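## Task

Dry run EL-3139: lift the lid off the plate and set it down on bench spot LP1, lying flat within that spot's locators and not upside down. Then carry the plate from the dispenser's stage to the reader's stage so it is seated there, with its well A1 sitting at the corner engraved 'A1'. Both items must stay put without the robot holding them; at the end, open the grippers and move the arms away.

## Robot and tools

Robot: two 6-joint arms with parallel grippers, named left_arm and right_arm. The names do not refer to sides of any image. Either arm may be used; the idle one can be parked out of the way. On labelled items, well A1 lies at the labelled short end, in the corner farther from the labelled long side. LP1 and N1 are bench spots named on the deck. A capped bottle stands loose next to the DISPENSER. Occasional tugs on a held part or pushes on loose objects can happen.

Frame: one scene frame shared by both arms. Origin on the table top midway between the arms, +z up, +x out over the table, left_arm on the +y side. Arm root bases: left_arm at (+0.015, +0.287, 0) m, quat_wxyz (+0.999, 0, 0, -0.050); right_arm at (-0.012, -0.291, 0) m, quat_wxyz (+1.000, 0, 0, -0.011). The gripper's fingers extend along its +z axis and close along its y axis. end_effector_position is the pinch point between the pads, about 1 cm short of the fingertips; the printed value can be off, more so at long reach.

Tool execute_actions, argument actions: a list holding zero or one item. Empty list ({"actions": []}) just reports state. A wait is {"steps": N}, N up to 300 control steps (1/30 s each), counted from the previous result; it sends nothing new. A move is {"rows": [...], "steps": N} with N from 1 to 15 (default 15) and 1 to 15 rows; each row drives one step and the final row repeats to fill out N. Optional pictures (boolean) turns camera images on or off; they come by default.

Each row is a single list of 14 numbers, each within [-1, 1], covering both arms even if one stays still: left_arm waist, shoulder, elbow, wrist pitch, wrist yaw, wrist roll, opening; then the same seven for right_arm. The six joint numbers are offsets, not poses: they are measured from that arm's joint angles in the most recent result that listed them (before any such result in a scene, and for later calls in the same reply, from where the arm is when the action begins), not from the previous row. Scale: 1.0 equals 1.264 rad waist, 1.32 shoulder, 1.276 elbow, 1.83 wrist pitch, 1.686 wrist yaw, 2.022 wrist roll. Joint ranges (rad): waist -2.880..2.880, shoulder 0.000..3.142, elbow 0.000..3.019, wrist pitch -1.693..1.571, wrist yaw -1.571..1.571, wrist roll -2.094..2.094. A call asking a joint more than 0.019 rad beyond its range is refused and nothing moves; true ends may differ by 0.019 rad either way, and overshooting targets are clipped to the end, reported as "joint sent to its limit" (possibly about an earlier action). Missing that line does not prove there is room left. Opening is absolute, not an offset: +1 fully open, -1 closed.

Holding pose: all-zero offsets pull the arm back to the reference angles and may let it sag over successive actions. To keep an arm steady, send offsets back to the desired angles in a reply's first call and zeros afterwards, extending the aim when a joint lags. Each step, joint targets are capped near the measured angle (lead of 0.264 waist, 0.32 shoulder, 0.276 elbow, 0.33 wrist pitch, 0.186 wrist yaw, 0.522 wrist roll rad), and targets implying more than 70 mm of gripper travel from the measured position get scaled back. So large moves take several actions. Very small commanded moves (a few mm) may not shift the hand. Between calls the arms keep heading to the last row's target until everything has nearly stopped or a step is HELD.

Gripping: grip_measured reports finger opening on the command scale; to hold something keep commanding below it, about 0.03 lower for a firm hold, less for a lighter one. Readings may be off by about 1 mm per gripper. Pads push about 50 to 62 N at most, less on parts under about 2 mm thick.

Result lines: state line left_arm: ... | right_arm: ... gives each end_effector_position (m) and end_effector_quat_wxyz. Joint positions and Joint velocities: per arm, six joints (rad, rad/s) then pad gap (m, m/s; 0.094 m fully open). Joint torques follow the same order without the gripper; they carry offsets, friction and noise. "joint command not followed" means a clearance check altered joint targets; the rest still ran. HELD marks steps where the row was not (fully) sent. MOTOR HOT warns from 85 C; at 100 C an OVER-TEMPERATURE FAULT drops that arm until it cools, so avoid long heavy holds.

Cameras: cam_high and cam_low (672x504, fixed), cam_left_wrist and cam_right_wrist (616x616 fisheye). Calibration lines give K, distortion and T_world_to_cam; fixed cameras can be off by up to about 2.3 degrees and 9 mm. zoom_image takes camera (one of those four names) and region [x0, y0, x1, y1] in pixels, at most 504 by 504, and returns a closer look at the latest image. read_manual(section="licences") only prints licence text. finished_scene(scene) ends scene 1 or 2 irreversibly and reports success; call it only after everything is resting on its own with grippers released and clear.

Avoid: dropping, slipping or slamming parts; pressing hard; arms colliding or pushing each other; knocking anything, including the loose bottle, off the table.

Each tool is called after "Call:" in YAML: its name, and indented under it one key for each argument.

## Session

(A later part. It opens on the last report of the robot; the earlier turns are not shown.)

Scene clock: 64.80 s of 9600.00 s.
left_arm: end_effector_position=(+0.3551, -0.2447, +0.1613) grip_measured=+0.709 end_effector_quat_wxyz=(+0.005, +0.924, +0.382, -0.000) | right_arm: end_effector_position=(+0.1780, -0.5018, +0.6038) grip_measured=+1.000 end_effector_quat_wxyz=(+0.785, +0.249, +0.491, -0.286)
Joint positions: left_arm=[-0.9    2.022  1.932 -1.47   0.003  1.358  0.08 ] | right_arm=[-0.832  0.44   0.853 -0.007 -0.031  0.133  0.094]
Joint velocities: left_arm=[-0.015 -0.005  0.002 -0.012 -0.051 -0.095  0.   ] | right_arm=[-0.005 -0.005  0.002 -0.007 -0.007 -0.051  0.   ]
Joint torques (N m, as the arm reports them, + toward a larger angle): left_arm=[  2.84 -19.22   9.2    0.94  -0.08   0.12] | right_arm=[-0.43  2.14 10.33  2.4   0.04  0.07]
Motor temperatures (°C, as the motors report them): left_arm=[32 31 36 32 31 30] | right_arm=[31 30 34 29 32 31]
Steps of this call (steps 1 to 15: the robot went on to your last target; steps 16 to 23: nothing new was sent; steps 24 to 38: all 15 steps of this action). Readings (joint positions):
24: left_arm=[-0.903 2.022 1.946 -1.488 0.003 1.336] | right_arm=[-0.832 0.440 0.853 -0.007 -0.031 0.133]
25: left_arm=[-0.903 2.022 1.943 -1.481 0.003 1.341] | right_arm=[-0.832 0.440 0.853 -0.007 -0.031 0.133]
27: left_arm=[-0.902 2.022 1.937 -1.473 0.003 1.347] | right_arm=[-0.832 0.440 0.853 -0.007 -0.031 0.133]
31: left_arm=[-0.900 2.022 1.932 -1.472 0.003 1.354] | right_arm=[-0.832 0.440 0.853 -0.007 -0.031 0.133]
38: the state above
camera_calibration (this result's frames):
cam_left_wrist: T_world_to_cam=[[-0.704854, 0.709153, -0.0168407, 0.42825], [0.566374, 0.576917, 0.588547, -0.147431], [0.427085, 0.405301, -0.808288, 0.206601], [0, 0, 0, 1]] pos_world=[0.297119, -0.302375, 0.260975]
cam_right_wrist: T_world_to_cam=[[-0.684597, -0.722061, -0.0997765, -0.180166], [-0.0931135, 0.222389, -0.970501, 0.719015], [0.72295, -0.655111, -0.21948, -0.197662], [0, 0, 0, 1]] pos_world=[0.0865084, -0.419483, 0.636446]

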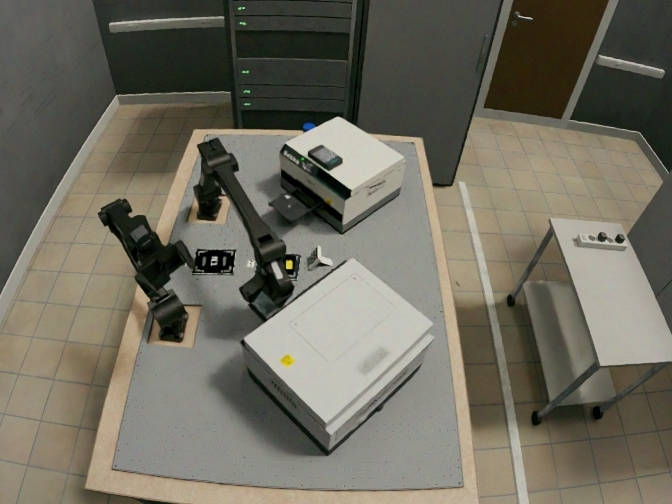

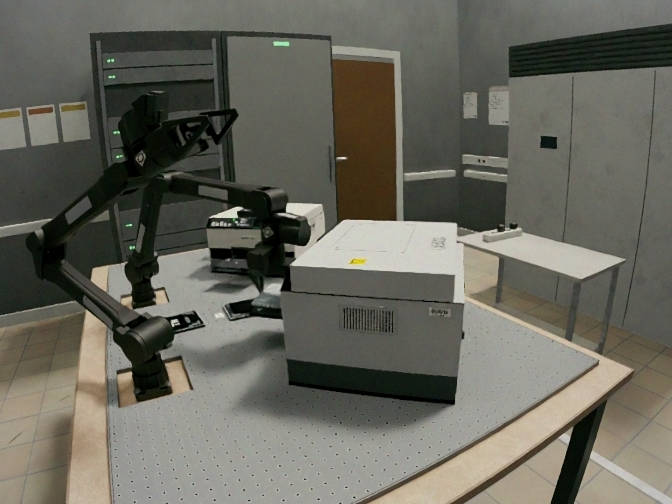

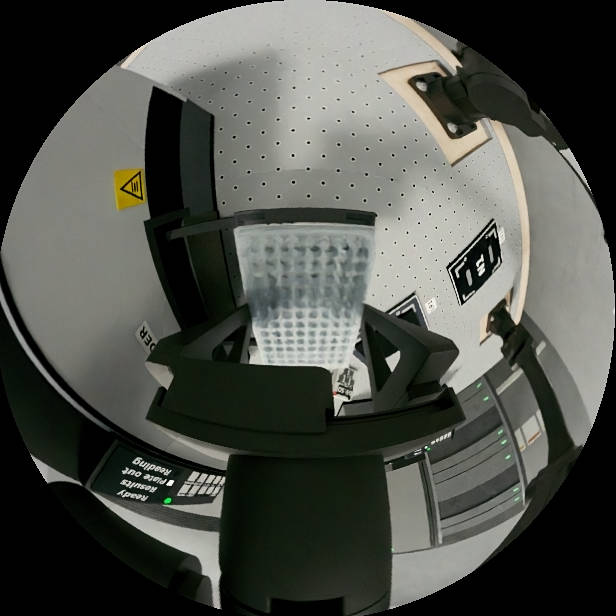

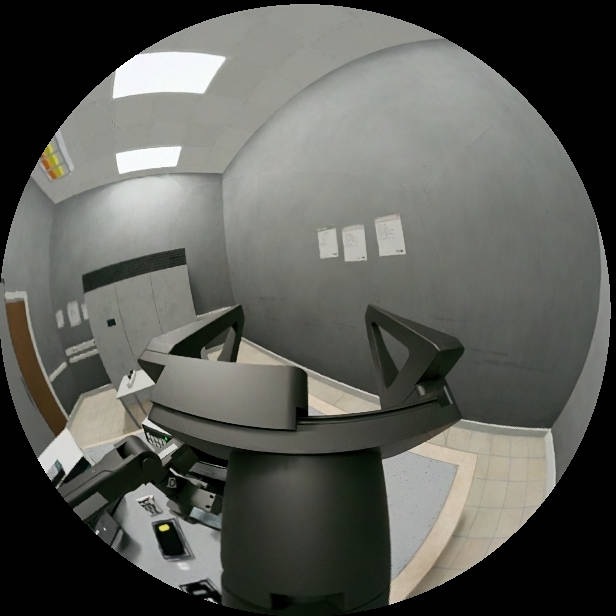

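Call:
execute_actions:
  actions:
    - {"rows":[[0,0.01,-0.008,0.01,0,0,0.685,0,0,0,0,0,0,1],[0,0.01,-0.012,0.014,0,0,0.685,0,0,0,0,0,0,1],[0,0.01,-0.016,0.017,0,0,0.685,0,0,0,0,0,0,1],[0,0.01,-0.02,0.02,0,0,0.685,0,0,0,0,0,0,1],[0,0.01,-0.024,0.022,0,0,0.685,0,0,0,0,0,0,1],[0,0.01,-0.028,0.025,0,0,0.685,0,0,0,0,0,0,1],[0,0.01,-0.031,0.027,0,0,0.685,0,0,0,0,0,0,1]]}

Call:
zoom_image:
  camera: "cam_left_wrist"
  region: [180, 150, 430, 380]

Call:
zoom_image:
  camera: "cam_low"
  region: [230, 265, 300, 325]

Scene clock: 66.47 s of 9600.00 s.
left_arm: end_effector_position=(+0.3537, -0.2425, +0.1471) grip_measured=+0.709 end_effector_quat_wxyz=(+0.003, +0.924, +0.382, -0.001) | right_arm: end_effector_position=(+0.1780, -0.5018, +0.6038) grip_measured=+1.000 end_effector_quat_wxyz=(+0.785, +0.249, +0.491, -0.286)
Joint positions: left_arm=[-0.9    2.022  1.894 -1.437  0.003  1.359  0.08 ] | right_arm=[-0.832  0.44   0.853 -0.007 -0.031  0.133  0.094]
Joint velocities: left_arm=[ 0.005 -0.005 -0.007 -0.002  0.022 -0.007 -0.   ] | right_arm=[ 0.015 -0.005  0.002 -0.002  0.066  0.007  0.   ]
Joint torques (N m, as the arm reports them, + toward a larger angle): left_arm=[  1.08 -18.44   9.44   0.62  -0.01   0.03] | right_arm=[-0.4   2.16 10.32  2.4   0.04  0.07]
Motor temperatures (°C, as the motors report them): left_arm=[32 32 36 32 31 30] | right_arm=[31 30 34 29 32 31]
Steps of this call (steps 1 to 15: the robot went on to your last target; steps 16 to 35: nothing new was sent; steps 36 to 50: all 15 steps of this action). Readings (joint positions):
36: left_arm=[-0.900 2.022 1.931 -1.470 0.003 1.359] | right_arm=[-0.832 0.440 0.853 -0.007 -0.031 0.133]
37: left_arm=[-0.900 2.022 1.930 -1.468 0.003 1.359] | right_arm=[-0.832 0.440 0.853 -0.007 -0.031 0.133]
39: left_arm=[-0.900 2.022 1.922 -1.459 0.003 1.359] | right_arm=[-0.832 0.440 0.853 -0.007 -0.031 0.133]
43: left_arm=[-0.900 2.022 1.901 -1.442 0.003 1.359] | right_arm=[-0.832 0.440 0.853 -0.007 -0.031 0.133]
50: the state above
camera_calibration (this result's frames):
cam_left_wrist: T_world_to_cam=[[-0.704346, 0.709743, -0.0127412, 0.424843], [0.568145, 0.574404, 0.589297, -0.140882], [0.425568, 0.40783, -0.807816, 0.195917], [0, 0, 0, 1]] pos_world=[0.295902, -0.300507, 0.2467]
cam_right_wrist: T_world_to_cam=[[-0.684597, -0.722061, -0.0997765, -0.180166], [-0.0931135, 0.222389, -0.970501, 0.719015], [0.72295, -0.655111, -0.21948, -0.197662], [0, 0, 0, 1]] pos_world=[0.0865084, -0.419483, 0.636446]

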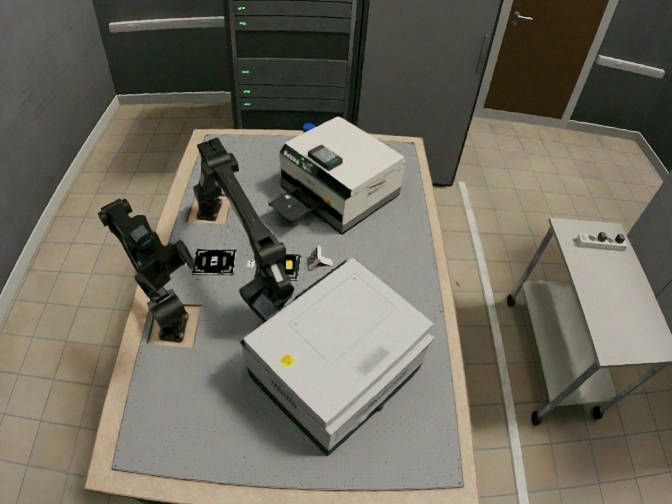

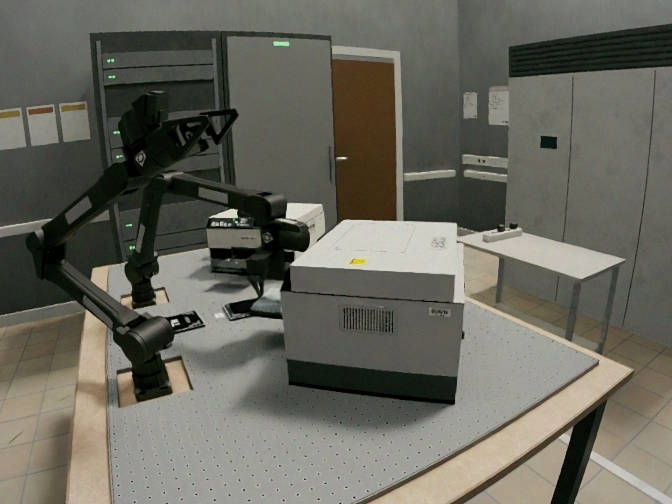

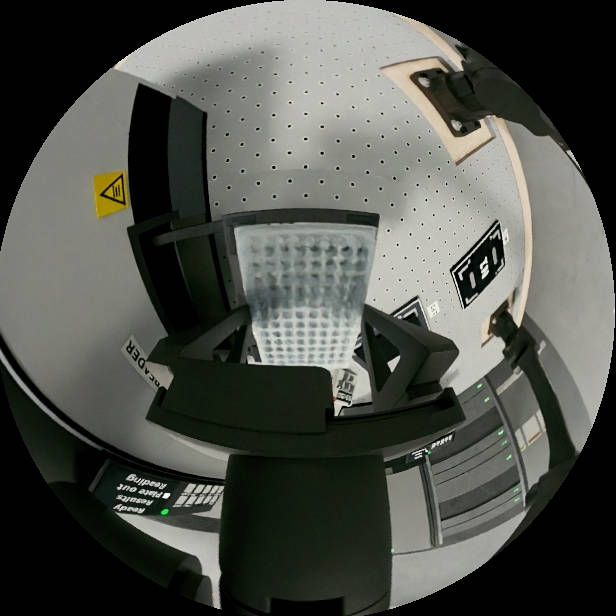

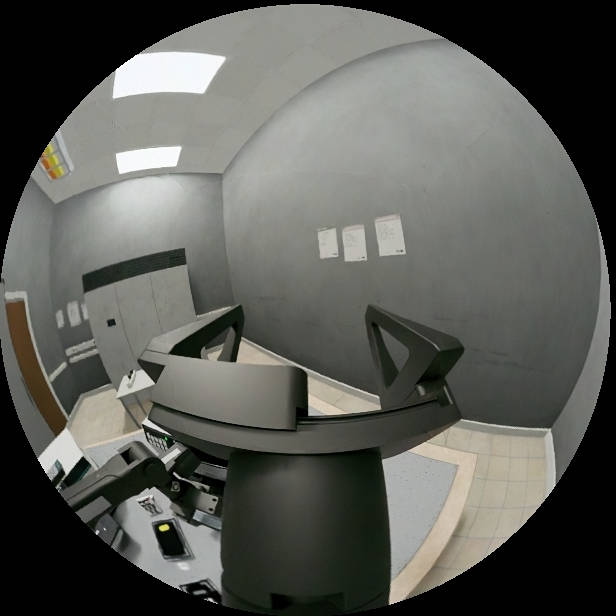

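Region (180, 150, 430, 380) of cam_left_wrist's 616x616 image, scaled by 2.016, with more detail than that image has; it fills the top 464 rows of this view, and the rest is white.

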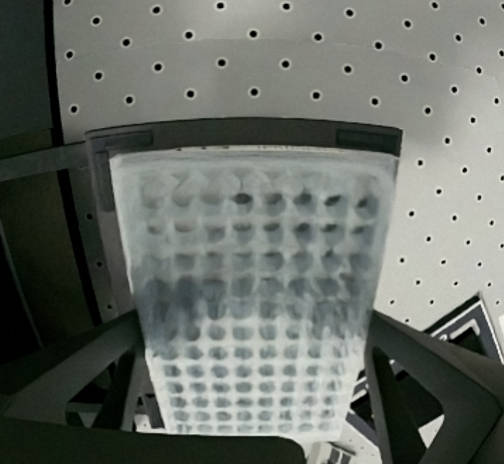

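Region (230, 265, 300, 325) of cam_low's 672x504 image, scaled by 7.200, with more detail than that image has; it fills the top 432 rows of this view, and the rest is white.

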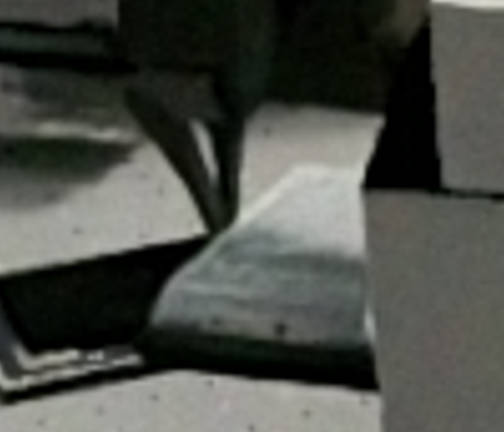

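3 mm too far right; shift outward with wrist pitch.

Call:
execute_actions:
  actions:
    - {"rows":[[0,0,0.02,0.016,0,0,0.685,0,0,0,0,0,0,1]]}

Call:
zoom_image:
  camera: "cam_left_wrist"
  region: [180, 150, 430, 380]

Scene clock: 67.60 s of 9600.00 s.
left_arm: end_effector_position=(+0.3555, -0.2453, +0.1472) grip_measured=+0.709 end_effector_quat_wxyz=(+0.010, +0.924, +0.382, +0.000) | right_arm: end_effector_position=(+0.1780, -0.5018, +0.6038) grip_measured=+1.000 end_effector_quat_wxyz=(+0.785, +0.249, +0.491, -0.286)
Joint positions: left_arm=[-0.9    2.022  1.894 -1.424  0.003  1.359  0.08 ] | right_arm=[-0.832  0.44   0.853 -0.007 -0.031  0.133  0.094]
Joint velocities: left_arm=[-0.005 -0.005 -0.002 -0.012 -0.051  0.037 -0.   ] | right_arm=[-0.015 -0.005  0.002 -0.007  0.007 -0.022  0.   ]
Joint torques (N m, as the arm reports them, + toward a larger angle): left_arm=[  1.17 -18.77  11.8    0.73  -0.02   0.01] | right_arm=[-0.39  2.16 10.33  2.4   0.04  0.07]
Motor temperatures (°C, as the motors report them): left_arm=[32 32 36 32 31 30] | right_arm=[31 30 34 29 32 31]
Steps of this call (steps 1 to 15: the robot went on to your last target; steps 16 to 19: nothing new was sent; steps 20 to 34: all 15 steps of this action). Readings (joint positions):
20: left_arm=[-0.900 2.022 1.894 -1.436 0.003 1.359] | right_arm=[-0.832 0.440 0.853 -0.007 -0.031 0.133]
21: left_arm=[-0.900 2.022 1.894 -1.435 0.003 1.359] | right_arm=[-0.832 0.440 0.853 -0.007 -0.031 0.133]
23: left_arm=[-0.900 2.022 1.894 -1.430 0.003 1.359] | right_arm=[-0.832 0.440 0.853 -0.007 -0.031 0.133]
27: left_arm=[-0.900 2.022 1.894 -1.424 0.003 1.359] | right_arm=[-0.832 0.440 0.853 -0.007 -0.031 0.133]
34: the state above
camera_calibration (this result's frames):
cam_left_wrist: T_world_to_cam=[[-0.704207, 0.709526, -0.0257955, 0.429872], [0.563901, 0.58101, 0.586892, -0.136844], [0.431403, 0.398747, -0.809254, 0.192229], [0, 0, 0, 1]] pos_world=[0.296957, -0.302149, 0.246963]
cam_right_wrist: T_world_to_cam=[[-0.684597, -0.722061, -0.0997765, -0.180166], [-0.0931135, 0.222389, -0.970501, 0.719015], [0.72295, -0.655111, -0.21948, -0.197662], [0, 0, 0, 1]] pos_world=[0.0865084, -0.419483, 0.636446]

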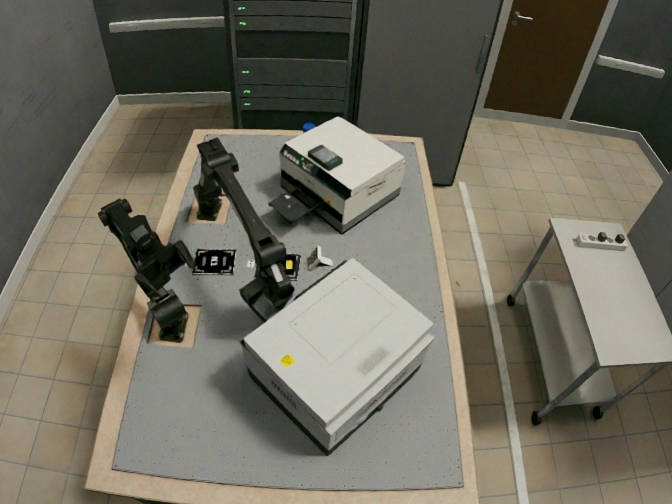

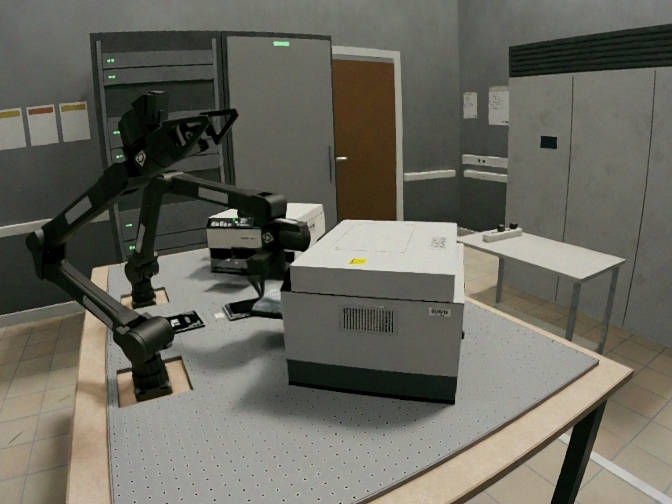

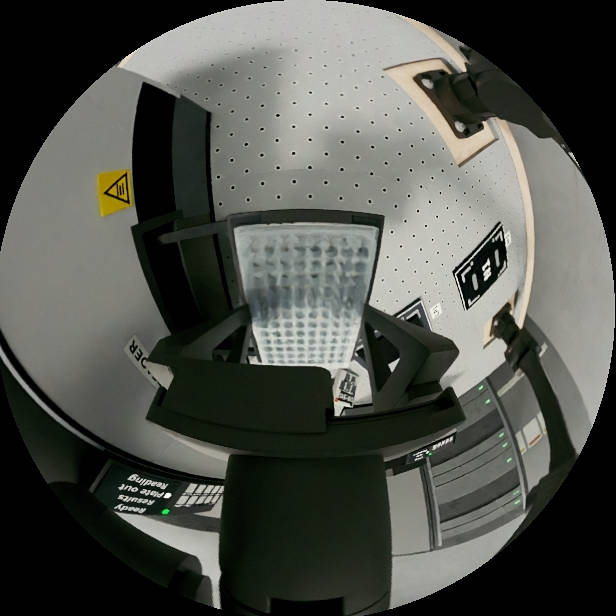

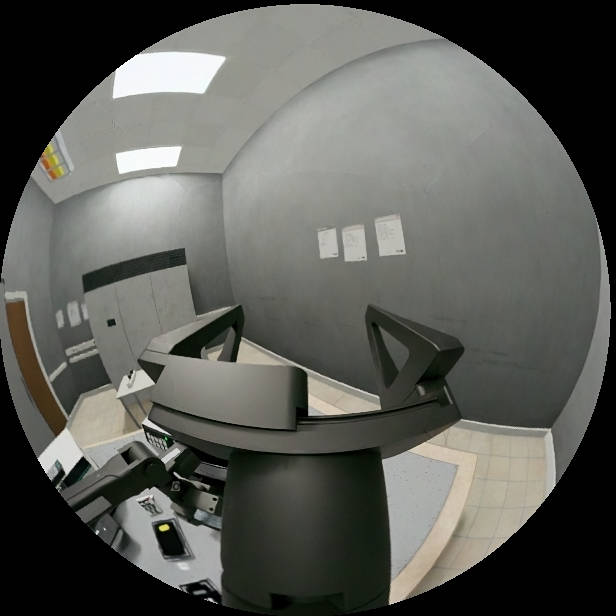

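Region (180, 150, 430, 380) of cam_left_wrist's 616x616 image, scaled by 2.016, with more detail than that image has; it fills the top 464 rows of this view, and the rest is white.

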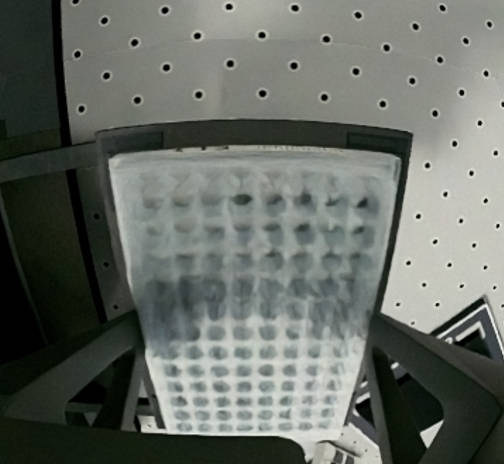

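Matches. Press down via shoulder (radially neutral).

Call:
execute_actions:
  actions:
    - {"rows":[[0,0.012,0,0.005,0,0,0.685,0,0,0,0,0,0,1],[0,0.016,0,0.005,0,0,0.685,0,0,0,0,0,0,1],[0,0.02,0,0.005,0,0,0.685,0,0,0,0,0,0,1],[0,0.024,0,0.005,0,0,0.685,0,0,0,0,0,0,1]]}

Call:
zoom_image:
  camera: "cam_left_wrist"
  region: [180, 150, 430, 380]

Scene clock: 68.73 s of 9600.00 s.
left_arm: end_effector_position=(+0.3555, -0.2453, +0.1453) grip_measured=+0.709 end_effector_quat_wxyz=(+0.008, +0.924, +0.382, +0.000) | right_arm: end_effector_position=(+0.1780, -0.5018, +0.6038) grip_measured=+1.000 end_effector_quat_wxyz=(+0.785, +0.249, +0.491, -0.286)
Joint positions: left_arm=[-0.9    2.025  1.894 -1.424  0.003  1.359  0.08 ] | right_arm=[-0.832  0.44   0.853 -0.007 -0.031  0.133  0.094]
Joint velocities: left_arm=[ 0.005 -0.005 -0.012 -0.007  0.037 -0.022  0.002] | right_arm=[-0.024 -0.005  0.002 -0.002  0.007 -0.007  0.   ]
Joint torques (N m, as the arm reports them, + toward a larger angle): left_arm=[  2.19 -18.12   9.56   0.67  -0.04   0.02] | right_arm=[-0.39  2.17 10.33  2.41  0.04  0.07]
Motor temperatures (°C, as the motors report them): left_arm=[32 32 36 32 31 30] | right_arm=[31 30 34 29 32 31]
Steps of this call (steps 1 to 15: the robot went on to your last target; steps 16 to 19: nothing new was sent; steps 20 to 34: all 15 steps of this action). Readings (joint positions):
20: left_arm=[-0.900 2.022 1.894 -1.424 0.003 1.359] | right_arm=[-0.832 0.440 0.853 -0.007 -0.031 0.133]
21: left_arm=[-0.900 2.022 1.894 -1.424 0.003 1.359] | right_arm=[-0.832 0.440 0.853 -0.007 -0.031 0.133]
23: left_arm=[-0.900 2.023 1.894 -1.424 0.003 1.359] | right_arm=[-0.832 0.440 0.853 -0.007 -0.031 0.133]
27: left_arm=[-0.900 2.025 1.894 -1.424 0.003 1.359] | right_arm=[-0.832 0.440 0.853 -0.007 -0.031 0.133]
34: the state above
camera_calibration (this result's frames):
cam_left_wrist: T_world_to_cam=[[-0.704247, 0.709589, -0.022812, 0.429467], [0.56487, 0.579503, 0.587451, -0.136538], [0.430068, 0.400825, -0.808938, 0.191666], [0, 0, 0, 1]] pos_world=[0.297148, -0.302445, 0.245053]
cam_right_wrist: T_world_to_cam=[[-0.684597, -0.722061, -0.0997765, -0.180166], [-0.0931135, 0.222389, -0.970501, 0.719015], [0.72295, -0.655111, -0.21948, -0.197662], [0, 0, 0, 1]] pos_world=[0.0865084, -0.419483, 0.636446]

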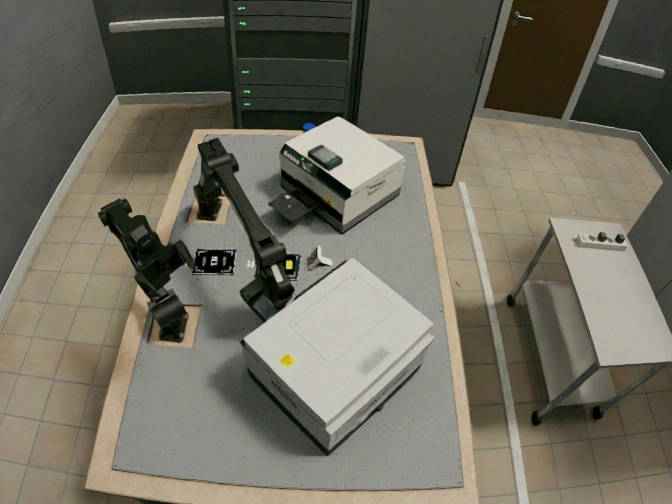

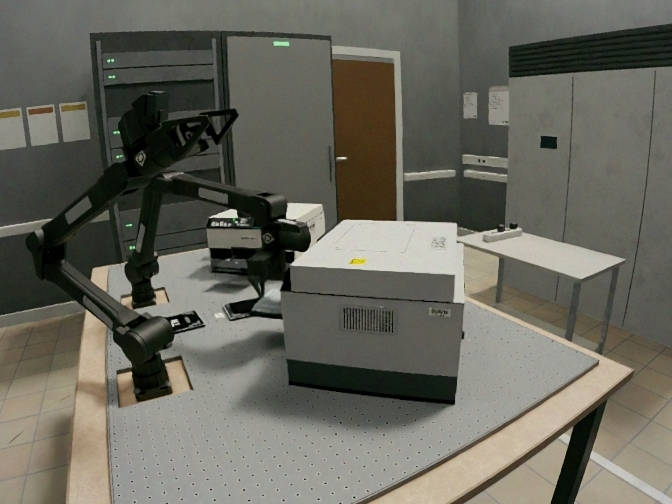

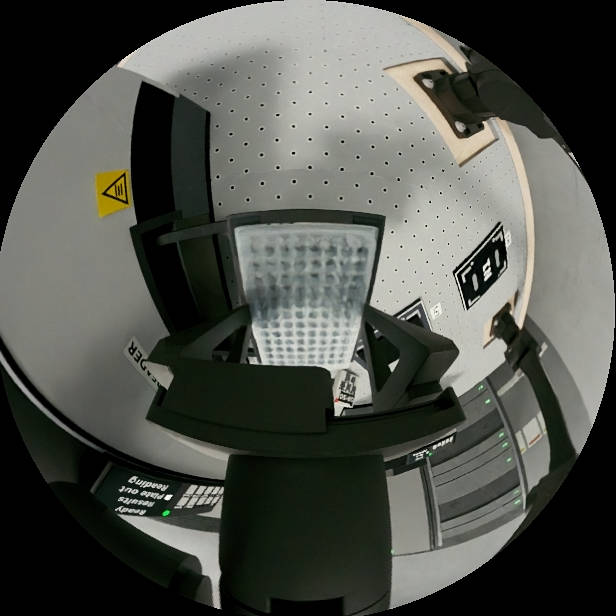

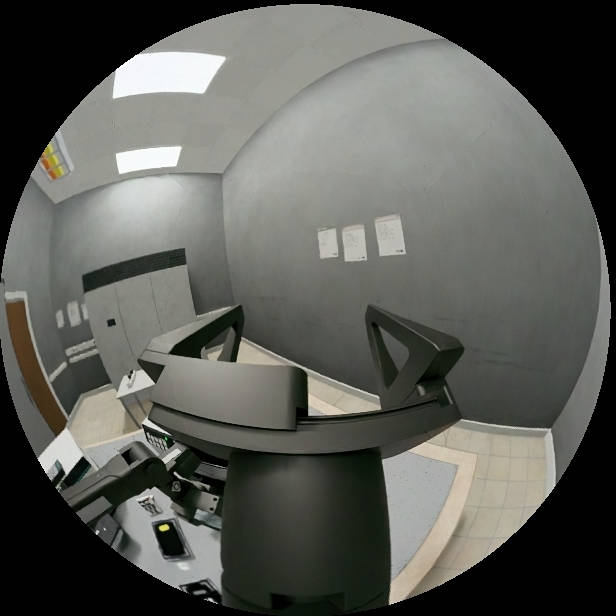

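Region (180, 150, 430, 380) of cam_left_wrist's 616x616 image, scaled by 2.016, with more detail than that image has; it fills the top 464 rows of this view, and the rest is white.

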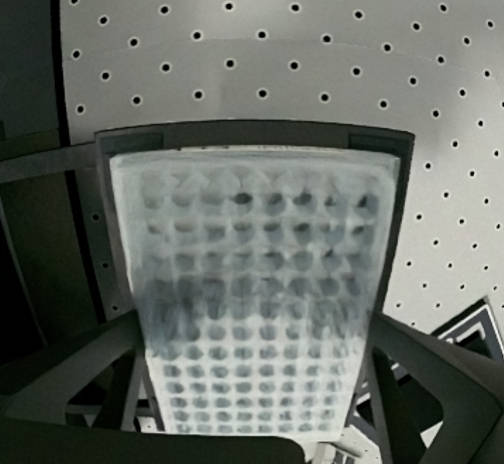

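Call:
execute_actions:
  actions:
    - {"rows":[[0,0,0,0,0,0,0.72,0,0,0,0,0,0,1],[0,0,0,0,0,0,0.76,0,0,0,0,0,0,1],[0,0,0,0,0,0,1,0,0,0,0,0,0,1]]}
  pictures: false

Call:
execute_actions:
  actions:
    - {"rows":[[0,0,0.04,-0.01,0,0,1,0,0,0,0,0,0,1],[0,0,0.06,-0.025,0,0,1,0,0,0,0,0,0,1],[0,0,0.08,-0.04,0,0,1,0,0,0,0,0,0,1],[0,0,0.1,-0.055,0,0,1,0,0,0,0,0,0,1],[0,0,0.12,-0.07,0,0,1,0,0,0,0,0,0,1],[0,0,0.14,-0.085,0,0,1,0,0,0,0,0,0,1],[0,0,0.16,-0.1,0,0,1,0,0,0,0,0,0,1]]}
  pictures: false

Call:
execute_actions:
  actions:
    - {"steps":8}

Call:
zoom_image:
  camera: "cam_left_wrist"
  region: [200, 170, 410, 370]

Call:
zoom_image:
  camera: "cam_low"
  region: [230, 265, 300, 325]

Scene clock: 70.83 s of 9600.00 s.
left_arm: end_effector_position=(+0.3555, -0.2453, +0.1453) grip_measured=+1.000 end_effector_quat_wxyz=(+0.008, +0.924, +0.382, +0.000) | right_arm: end_effector_position=(+0.1780, -0.5018, +0.6038) grip_measured=+1.000 end_effector_quat_wxyz=(+0.785, +0.249, +0.491, -0.286)
Joint positions: left_arm=[-0.9    2.025  1.894 -1.424  0.003  1.359  0.094] | right_arm=[-0.832  0.44   0.853 -0.007 -0.031  0.133  0.094]
Joint velocities: left_arm=[ 0.005 -0.005 -0.002  0.002 -0.007 -0.022  0.   ] | right_arm=[ 0.005 -0.015  0.007  0.007  0.007 -0.022  0.   ]
Joint torques (N m, as the arm reports them, + toward a larger angle): left_arm=[  0.99 -19.46   9.55   0.35  -0.04   0.07] | right_arm=[-0.4   2.12 10.33  2.4   0.04  0.07]
Motor temperatures (°C, as the motors report them): left_arm=[32 32 36 32 31 30] | right_arm=[31 30 34 29 32 31]
Steps of this call (steps 1 to 15: the robot went on to your last target; steps 16 to 48: nothing new was sent; steps 49 to 63: all 15 steps of this action). Readings (joint positions):
49: left_arm=[-0.900 2.025 1.894 -1.424 0.003 1.359] | right_arm=[-0.832 0.440 0.853 -0.007 -0.031 0.133]
50: left_arm=[-0.900 2.025 1.894 -1.424 0.003 1.359] | right_arm=[-0.832 0.440 0.853 -0.007 -0.031 0.133]
52: left_arm=[-0.900 2.025 1.894 -1.424 0.003 1.359] | right_arm=[-0.832 0.440 0.853 -0.007 -0.031 0.133]
56: left_arm=[-0.900 2.025 1.894 -1.424 0.003 1.359] | right_arm=[-0.832 0.440 0.853 -0.007 -0.031 0.133]
63: the state above

Scene clock: 71.33 s of 9600.00 s.
left_arm: end_effector_position=(+0.3573, -0.2481, +0.2107) grip_measured=+1.000 end_effector_quat_wxyz=(+0.010, +0.924, +0.382, +0.000) | right_arm: end_effector_position=(+0.1780, -0.5018, +0.6038) grip_measured=+1.000 end_effector_quat_wxyz=(+0.785, +0.249, +0.491, -0.286)
Joint positions: left_arm=[-0.9    2.023  2.063 -1.591  0.003  1.359  0.094] | right_arm=[-0.832  0.44   0.853 -0.007 -0.031  0.133  0.094]
Joint velocities: left_arm=[-0.005 -0.015  0.002 -0.017  0.066 -0.051  0.   ] | right_arm=[ 0.005  0.005 -0.012 -0.007 -0.037  0.007  0.   ]
Joint torques (N m, as the arm reports them, + toward a larger angle): left_arm=[  0.96 -19.26  12.61  -0.37  -0.06   0.06] | right_arm=[-0.4   2.16 10.33  2.4   0.04  0.07]
Motor temperatures (°C, as the motors report them): left_arm=[32 32 36 32 31 30] | right_arm=[31 30 34 29 32 31]
Steps of this call (steps 1 to 15: all 15 steps of this action). Readings (joint positions):
1: left_arm=[-0.900 2.025 1.894 -1.424 0.003 1.359] | right_arm=[-0.832 0.440 0.853 -0.007 -0.031 0.133]
2: left_arm=[-0.900 2.025 1.897 -1.430 0.003 1.359] | right_arm=[-0.832 0.440 0.853 -0.007 -0.031 0.133]
4: left_arm=[-0.900 2.026 1.913 -1.465 0.003 1.359] | right_arm=[-0.832 0.440 0.853 -0.007 -0.031 0.133]
8: left_arm=[-0.900 2.027 2.000 -1.562 0.003 1.359] | right_arm=[-0.832 0.440 0.853 -0.007 -0.031 0.133]
15: the state above

Scene clock: 71.60 s of 9600.00 s.
left_arm: end_effector_position=(+0.3571, -0.2478, +0.2107) grip_measured=+1.000 end_effector_quat_wxyz=(+0.009, +0.924, +0.382, +0.000) | right_arm: end_effector_position=(+0.1780, -0.5018, +0.6038) grip_measured=+1.000 end_effector_quat_wxyz=(+0.785, +0.249, +0.491, -0.286)
Joint positions: left_arm=[-0.9    2.023  2.063 -1.592  0.003  1.359  0.094] | right_arm=[-0.832  0.44   0.853 -0.007 -0.031  0.133  0.094]
Joint velocities: left_arm=[ 0.005 -0.005  0.007 -0.012 -0.066  0.11   0.   ] | right_arm=[-0.005  0.005  0.007  0.017 -0.066  0.037  0.   ]
Joint torques (N m, as the arm reports them, + toward a larger angle): left_arm=[  1.32 -18.68  12.47  -0.57   0.     0.01] | right_arm=[-0.42  2.17 10.33  2.4   0.04  0.07]
Motor temperatures (°C, as the motors report them): left_arm=[32 32 36 32 31 30] | right_arm=[31 30 34 29 32 31]
Steps of this call (steps 1 to 8: the robot went on to your last target). Readings (joint positions):
1: left_arm=[-0.900 2.023 2.063 -1.591 0.003 1.359] | right_arm=[-0.832 0.440 0.853 -0.007 -0.031 0.133]
2: left_arm=[-0.900 2.023 2.063 -1.592 0.003 1.359] | right_arm=[-0.832 0.440 0.853 -0.007 -0.031 0.133]
4: left_arm=[-0.900 2.023 2.063 -1.592 0.003 1.359] | right_arm=[-0.832 0.440 0.853 -0.007 -0.031 0.133]
8: the state above
camera_calibration (this result's frames):
cam_left_wrist: T_world_to_cam=[[-0.704217, 0.709543, -0.0250496, 0.434275], [0.564143, 0.580634, 0.587033, -0.173814], [0.431069, 0.399267, -0.809176, 0.24421], [0, 0, 0, 1]] pos_world=[0.298609, -0.30472, 0.310521]
cam_right_wrist: T_world_to_cam=[[-0.684597, -0.722061, -0.0997765, -0.180166], [-0.0931135, 0.222389, -0.970501, 0.719015], [0.72295, -0.655111, -0.21948, -0.197662], [0, 0, 0, 1]] pos_world=[0.0865084, -0.419483, 0.636446]

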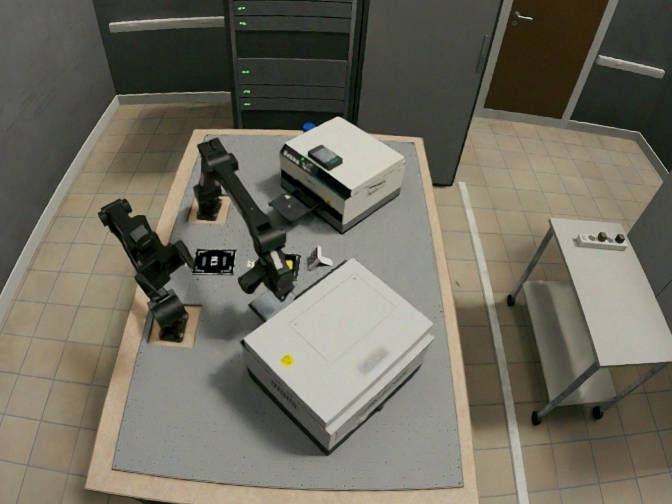

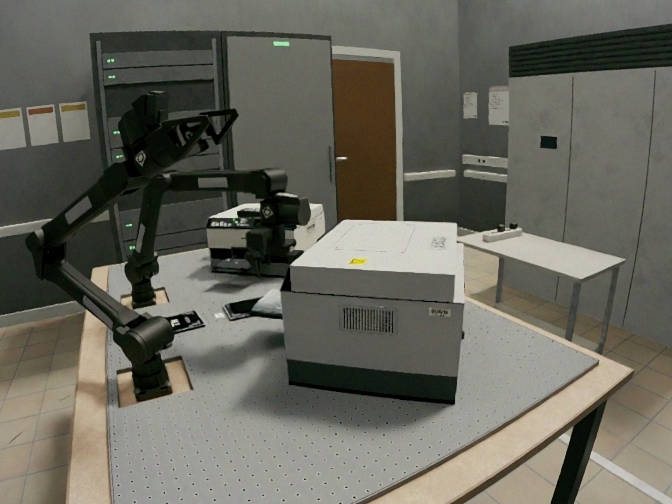

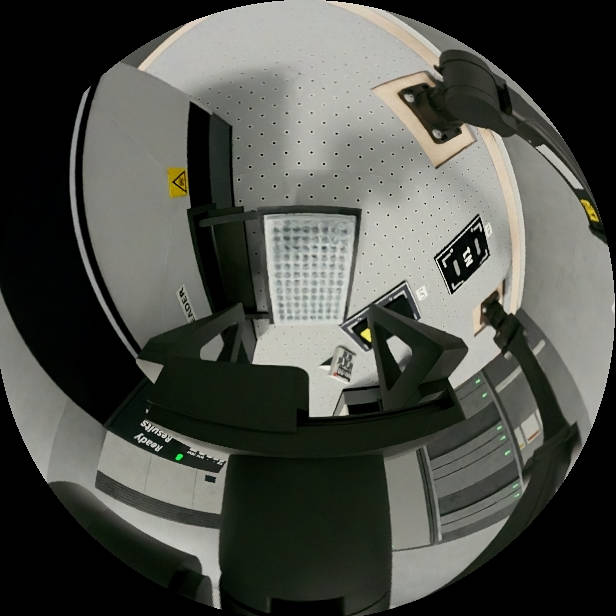

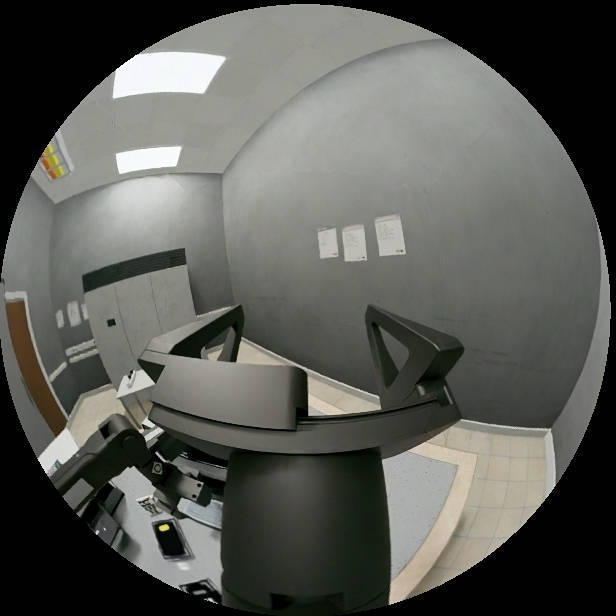

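Region (200, 170, 410, 370) of cam_left_wrist's 616x616 image, scaled by 2.400, with more detail than that image has; it fills the top 480 rows of this view, and the rest is white.

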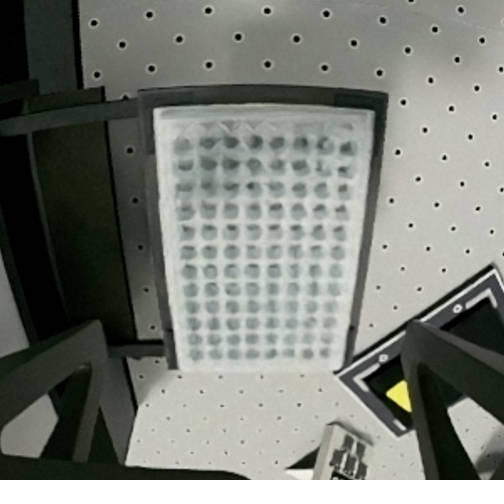

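Region (230, 265, 300, 325) of cam_low's 672x504 image, scaled by 7.200, with more detail than that image has; it fills the top 432 rows of this view, and the rest is white.

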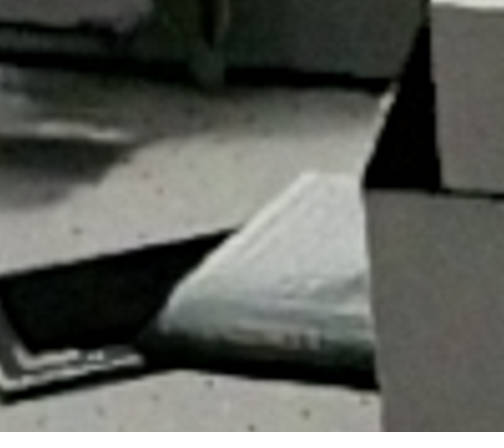

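Looks seated. Retreat.

Call:
execute_actions:
  actions:
    - {"rows":[[0,-0.4,-0.3,0,0,0,1,0,0,0,0,0,0,1]]}
  pictures: false

Call:
execute_actions:
  actions:
    - {"steps":15}
  pictures: false

Call:
finished_scene:
  scene: 1

Scene clock: 72.77 s of 9600.00 s.
left_arm: end_effector_position=(+0.2771, -0.1232, +0.3313) grip_measured=+1.000 end_effector_quat_wxyz=(+0.075, +0.922, +0.380, +0.012) | right_arm: end_effector_position=(+0.1780, -0.5018, +0.6038) grip_measured=+1.000 end_effector_quat_wxyz=(+0.785, +0.249, +0.491, -0.286)
Joint positions: left_arm=[-0.9    1.525  1.689 -1.582  0.003  1.359  0.094] | right_arm=[-0.832  0.44   0.853 -0.007 -0.031  0.133  0.094]
Joint velocities: left_arm=[-0.015 -0.894 -0.002 -0.002  0.037 -0.022  0.   ] | right_arm=[ 0.015 -0.015 -0.007 -0.012 -0.051  0.007  0.   ]
Joint torques (N m, as the arm reports them, + toward a larger angle): left_arm=[  2.02 -10.21   9.12  -0.05  -0.03   0.05] | right_arm=[-0.38  2.14 10.33  2.41  0.04  0.07]
Motor temperatures (°C, as the motors report them): left_arm=[32 32 36 32 31 30] | right_arm=[31 30 34 29 32 31]
Steps of this call (steps 1 to 15: the robot went on to your last target; steps 16 to 20: nothing new was sent; steps 21 to 35: all 15 steps of this action). Readings (joint positions):
21: left_arm=[-0.900 2.012 2.042 -1.586 0.003 1.359] | right_arm=[-0.832 0.440 0.853 -0.007 -0.031 0.133]
22: left_arm=[-0.900 1.982 1.987 -1.582 0.003 1.359] | right_arm=[-0.832 0.440 0.853 -0.007 -0.031 0.133]
24: left_arm=[-0.900 1.911 1.870 -1.582 0.003 1.359] | right_arm=[-0.832 0.440 0.853 -0.007 -0.031 0.133]
28: left_arm=[-0.900 1.771 1.739 -1.582 0.003 1.359] | right_arm=[-0.832 0.440 0.853 -0.007 -0.031 0.133]
35: the state above

Scene clock: 73.27 s of 9600.00 s.
left_arm: end_effector_position=(+0.2720, -0.1154, +0.3458) grip_measured=+1.000 end_effector_quat_wxyz=(+0.090, +0.920, +0.380, +0.015) | right_arm: end_effector_position=(+0.1780, -0.5018, +0.6038) grip_measured=+1.000 end_effector_quat_wxyz=(+0.785, +0.249, +0.491, -0.286)
Joint positions: left_arm=[-0.9    1.487  1.682 -1.582  0.003  1.359  0.094] | right_arm=[-0.832  0.44   0.853 -0.007 -0.031  0.133  0.094]
Joint velocities: left_arm=[ 0.005  0.024 -0.032 -0.002  0.037  0.007  0.   ] | right_arm=[-0.015 -0.015 -0.012  0.002  0.007 -0.022  0.   ]
Joint torques (N m, as the arm reports them, + toward a larger angle): left_arm=[  1.85 -11.75   9.71  -0.11  -0.06  -0.02] | right_arm=[-0.4   2.16 10.33  2.4   0.04  0.07]
Motor temperatures (°C, as the motors report them): left_arm=[32 32 36 32 31 30] | right_arm=[31 30 34 29 32 31]
Steps of this call (steps 1 to 15: the robot went on to your last target). Readings (joint positions):
1: left_arm=[-0.900 1.497 1.689 -1.582 0.003 1.359] | right_arm=[-0.832 0.440 0.853 -0.007 -0.031 0.133]
2: left_arm=[-0.900 1.474 1.689 -1.582 0.003 1.359] | right_arm=[-0.832 0.440 0.853 -0.007 -0.031 0.133]
4: left_arm=[-0.900 1.448 1.689 -1.582 0.003 1.359] | right_arm=[-0.832 0.440 0.853 -0.007 -0.031 0.133]
8: left_arm=[-0.900 1.456 1.688 -1.582 0.003 1.359] | right_arm=[-0.832 0.440 0.853 -0.007 -0.031 0.133]
15: the state above

The scene is finished: the task was done.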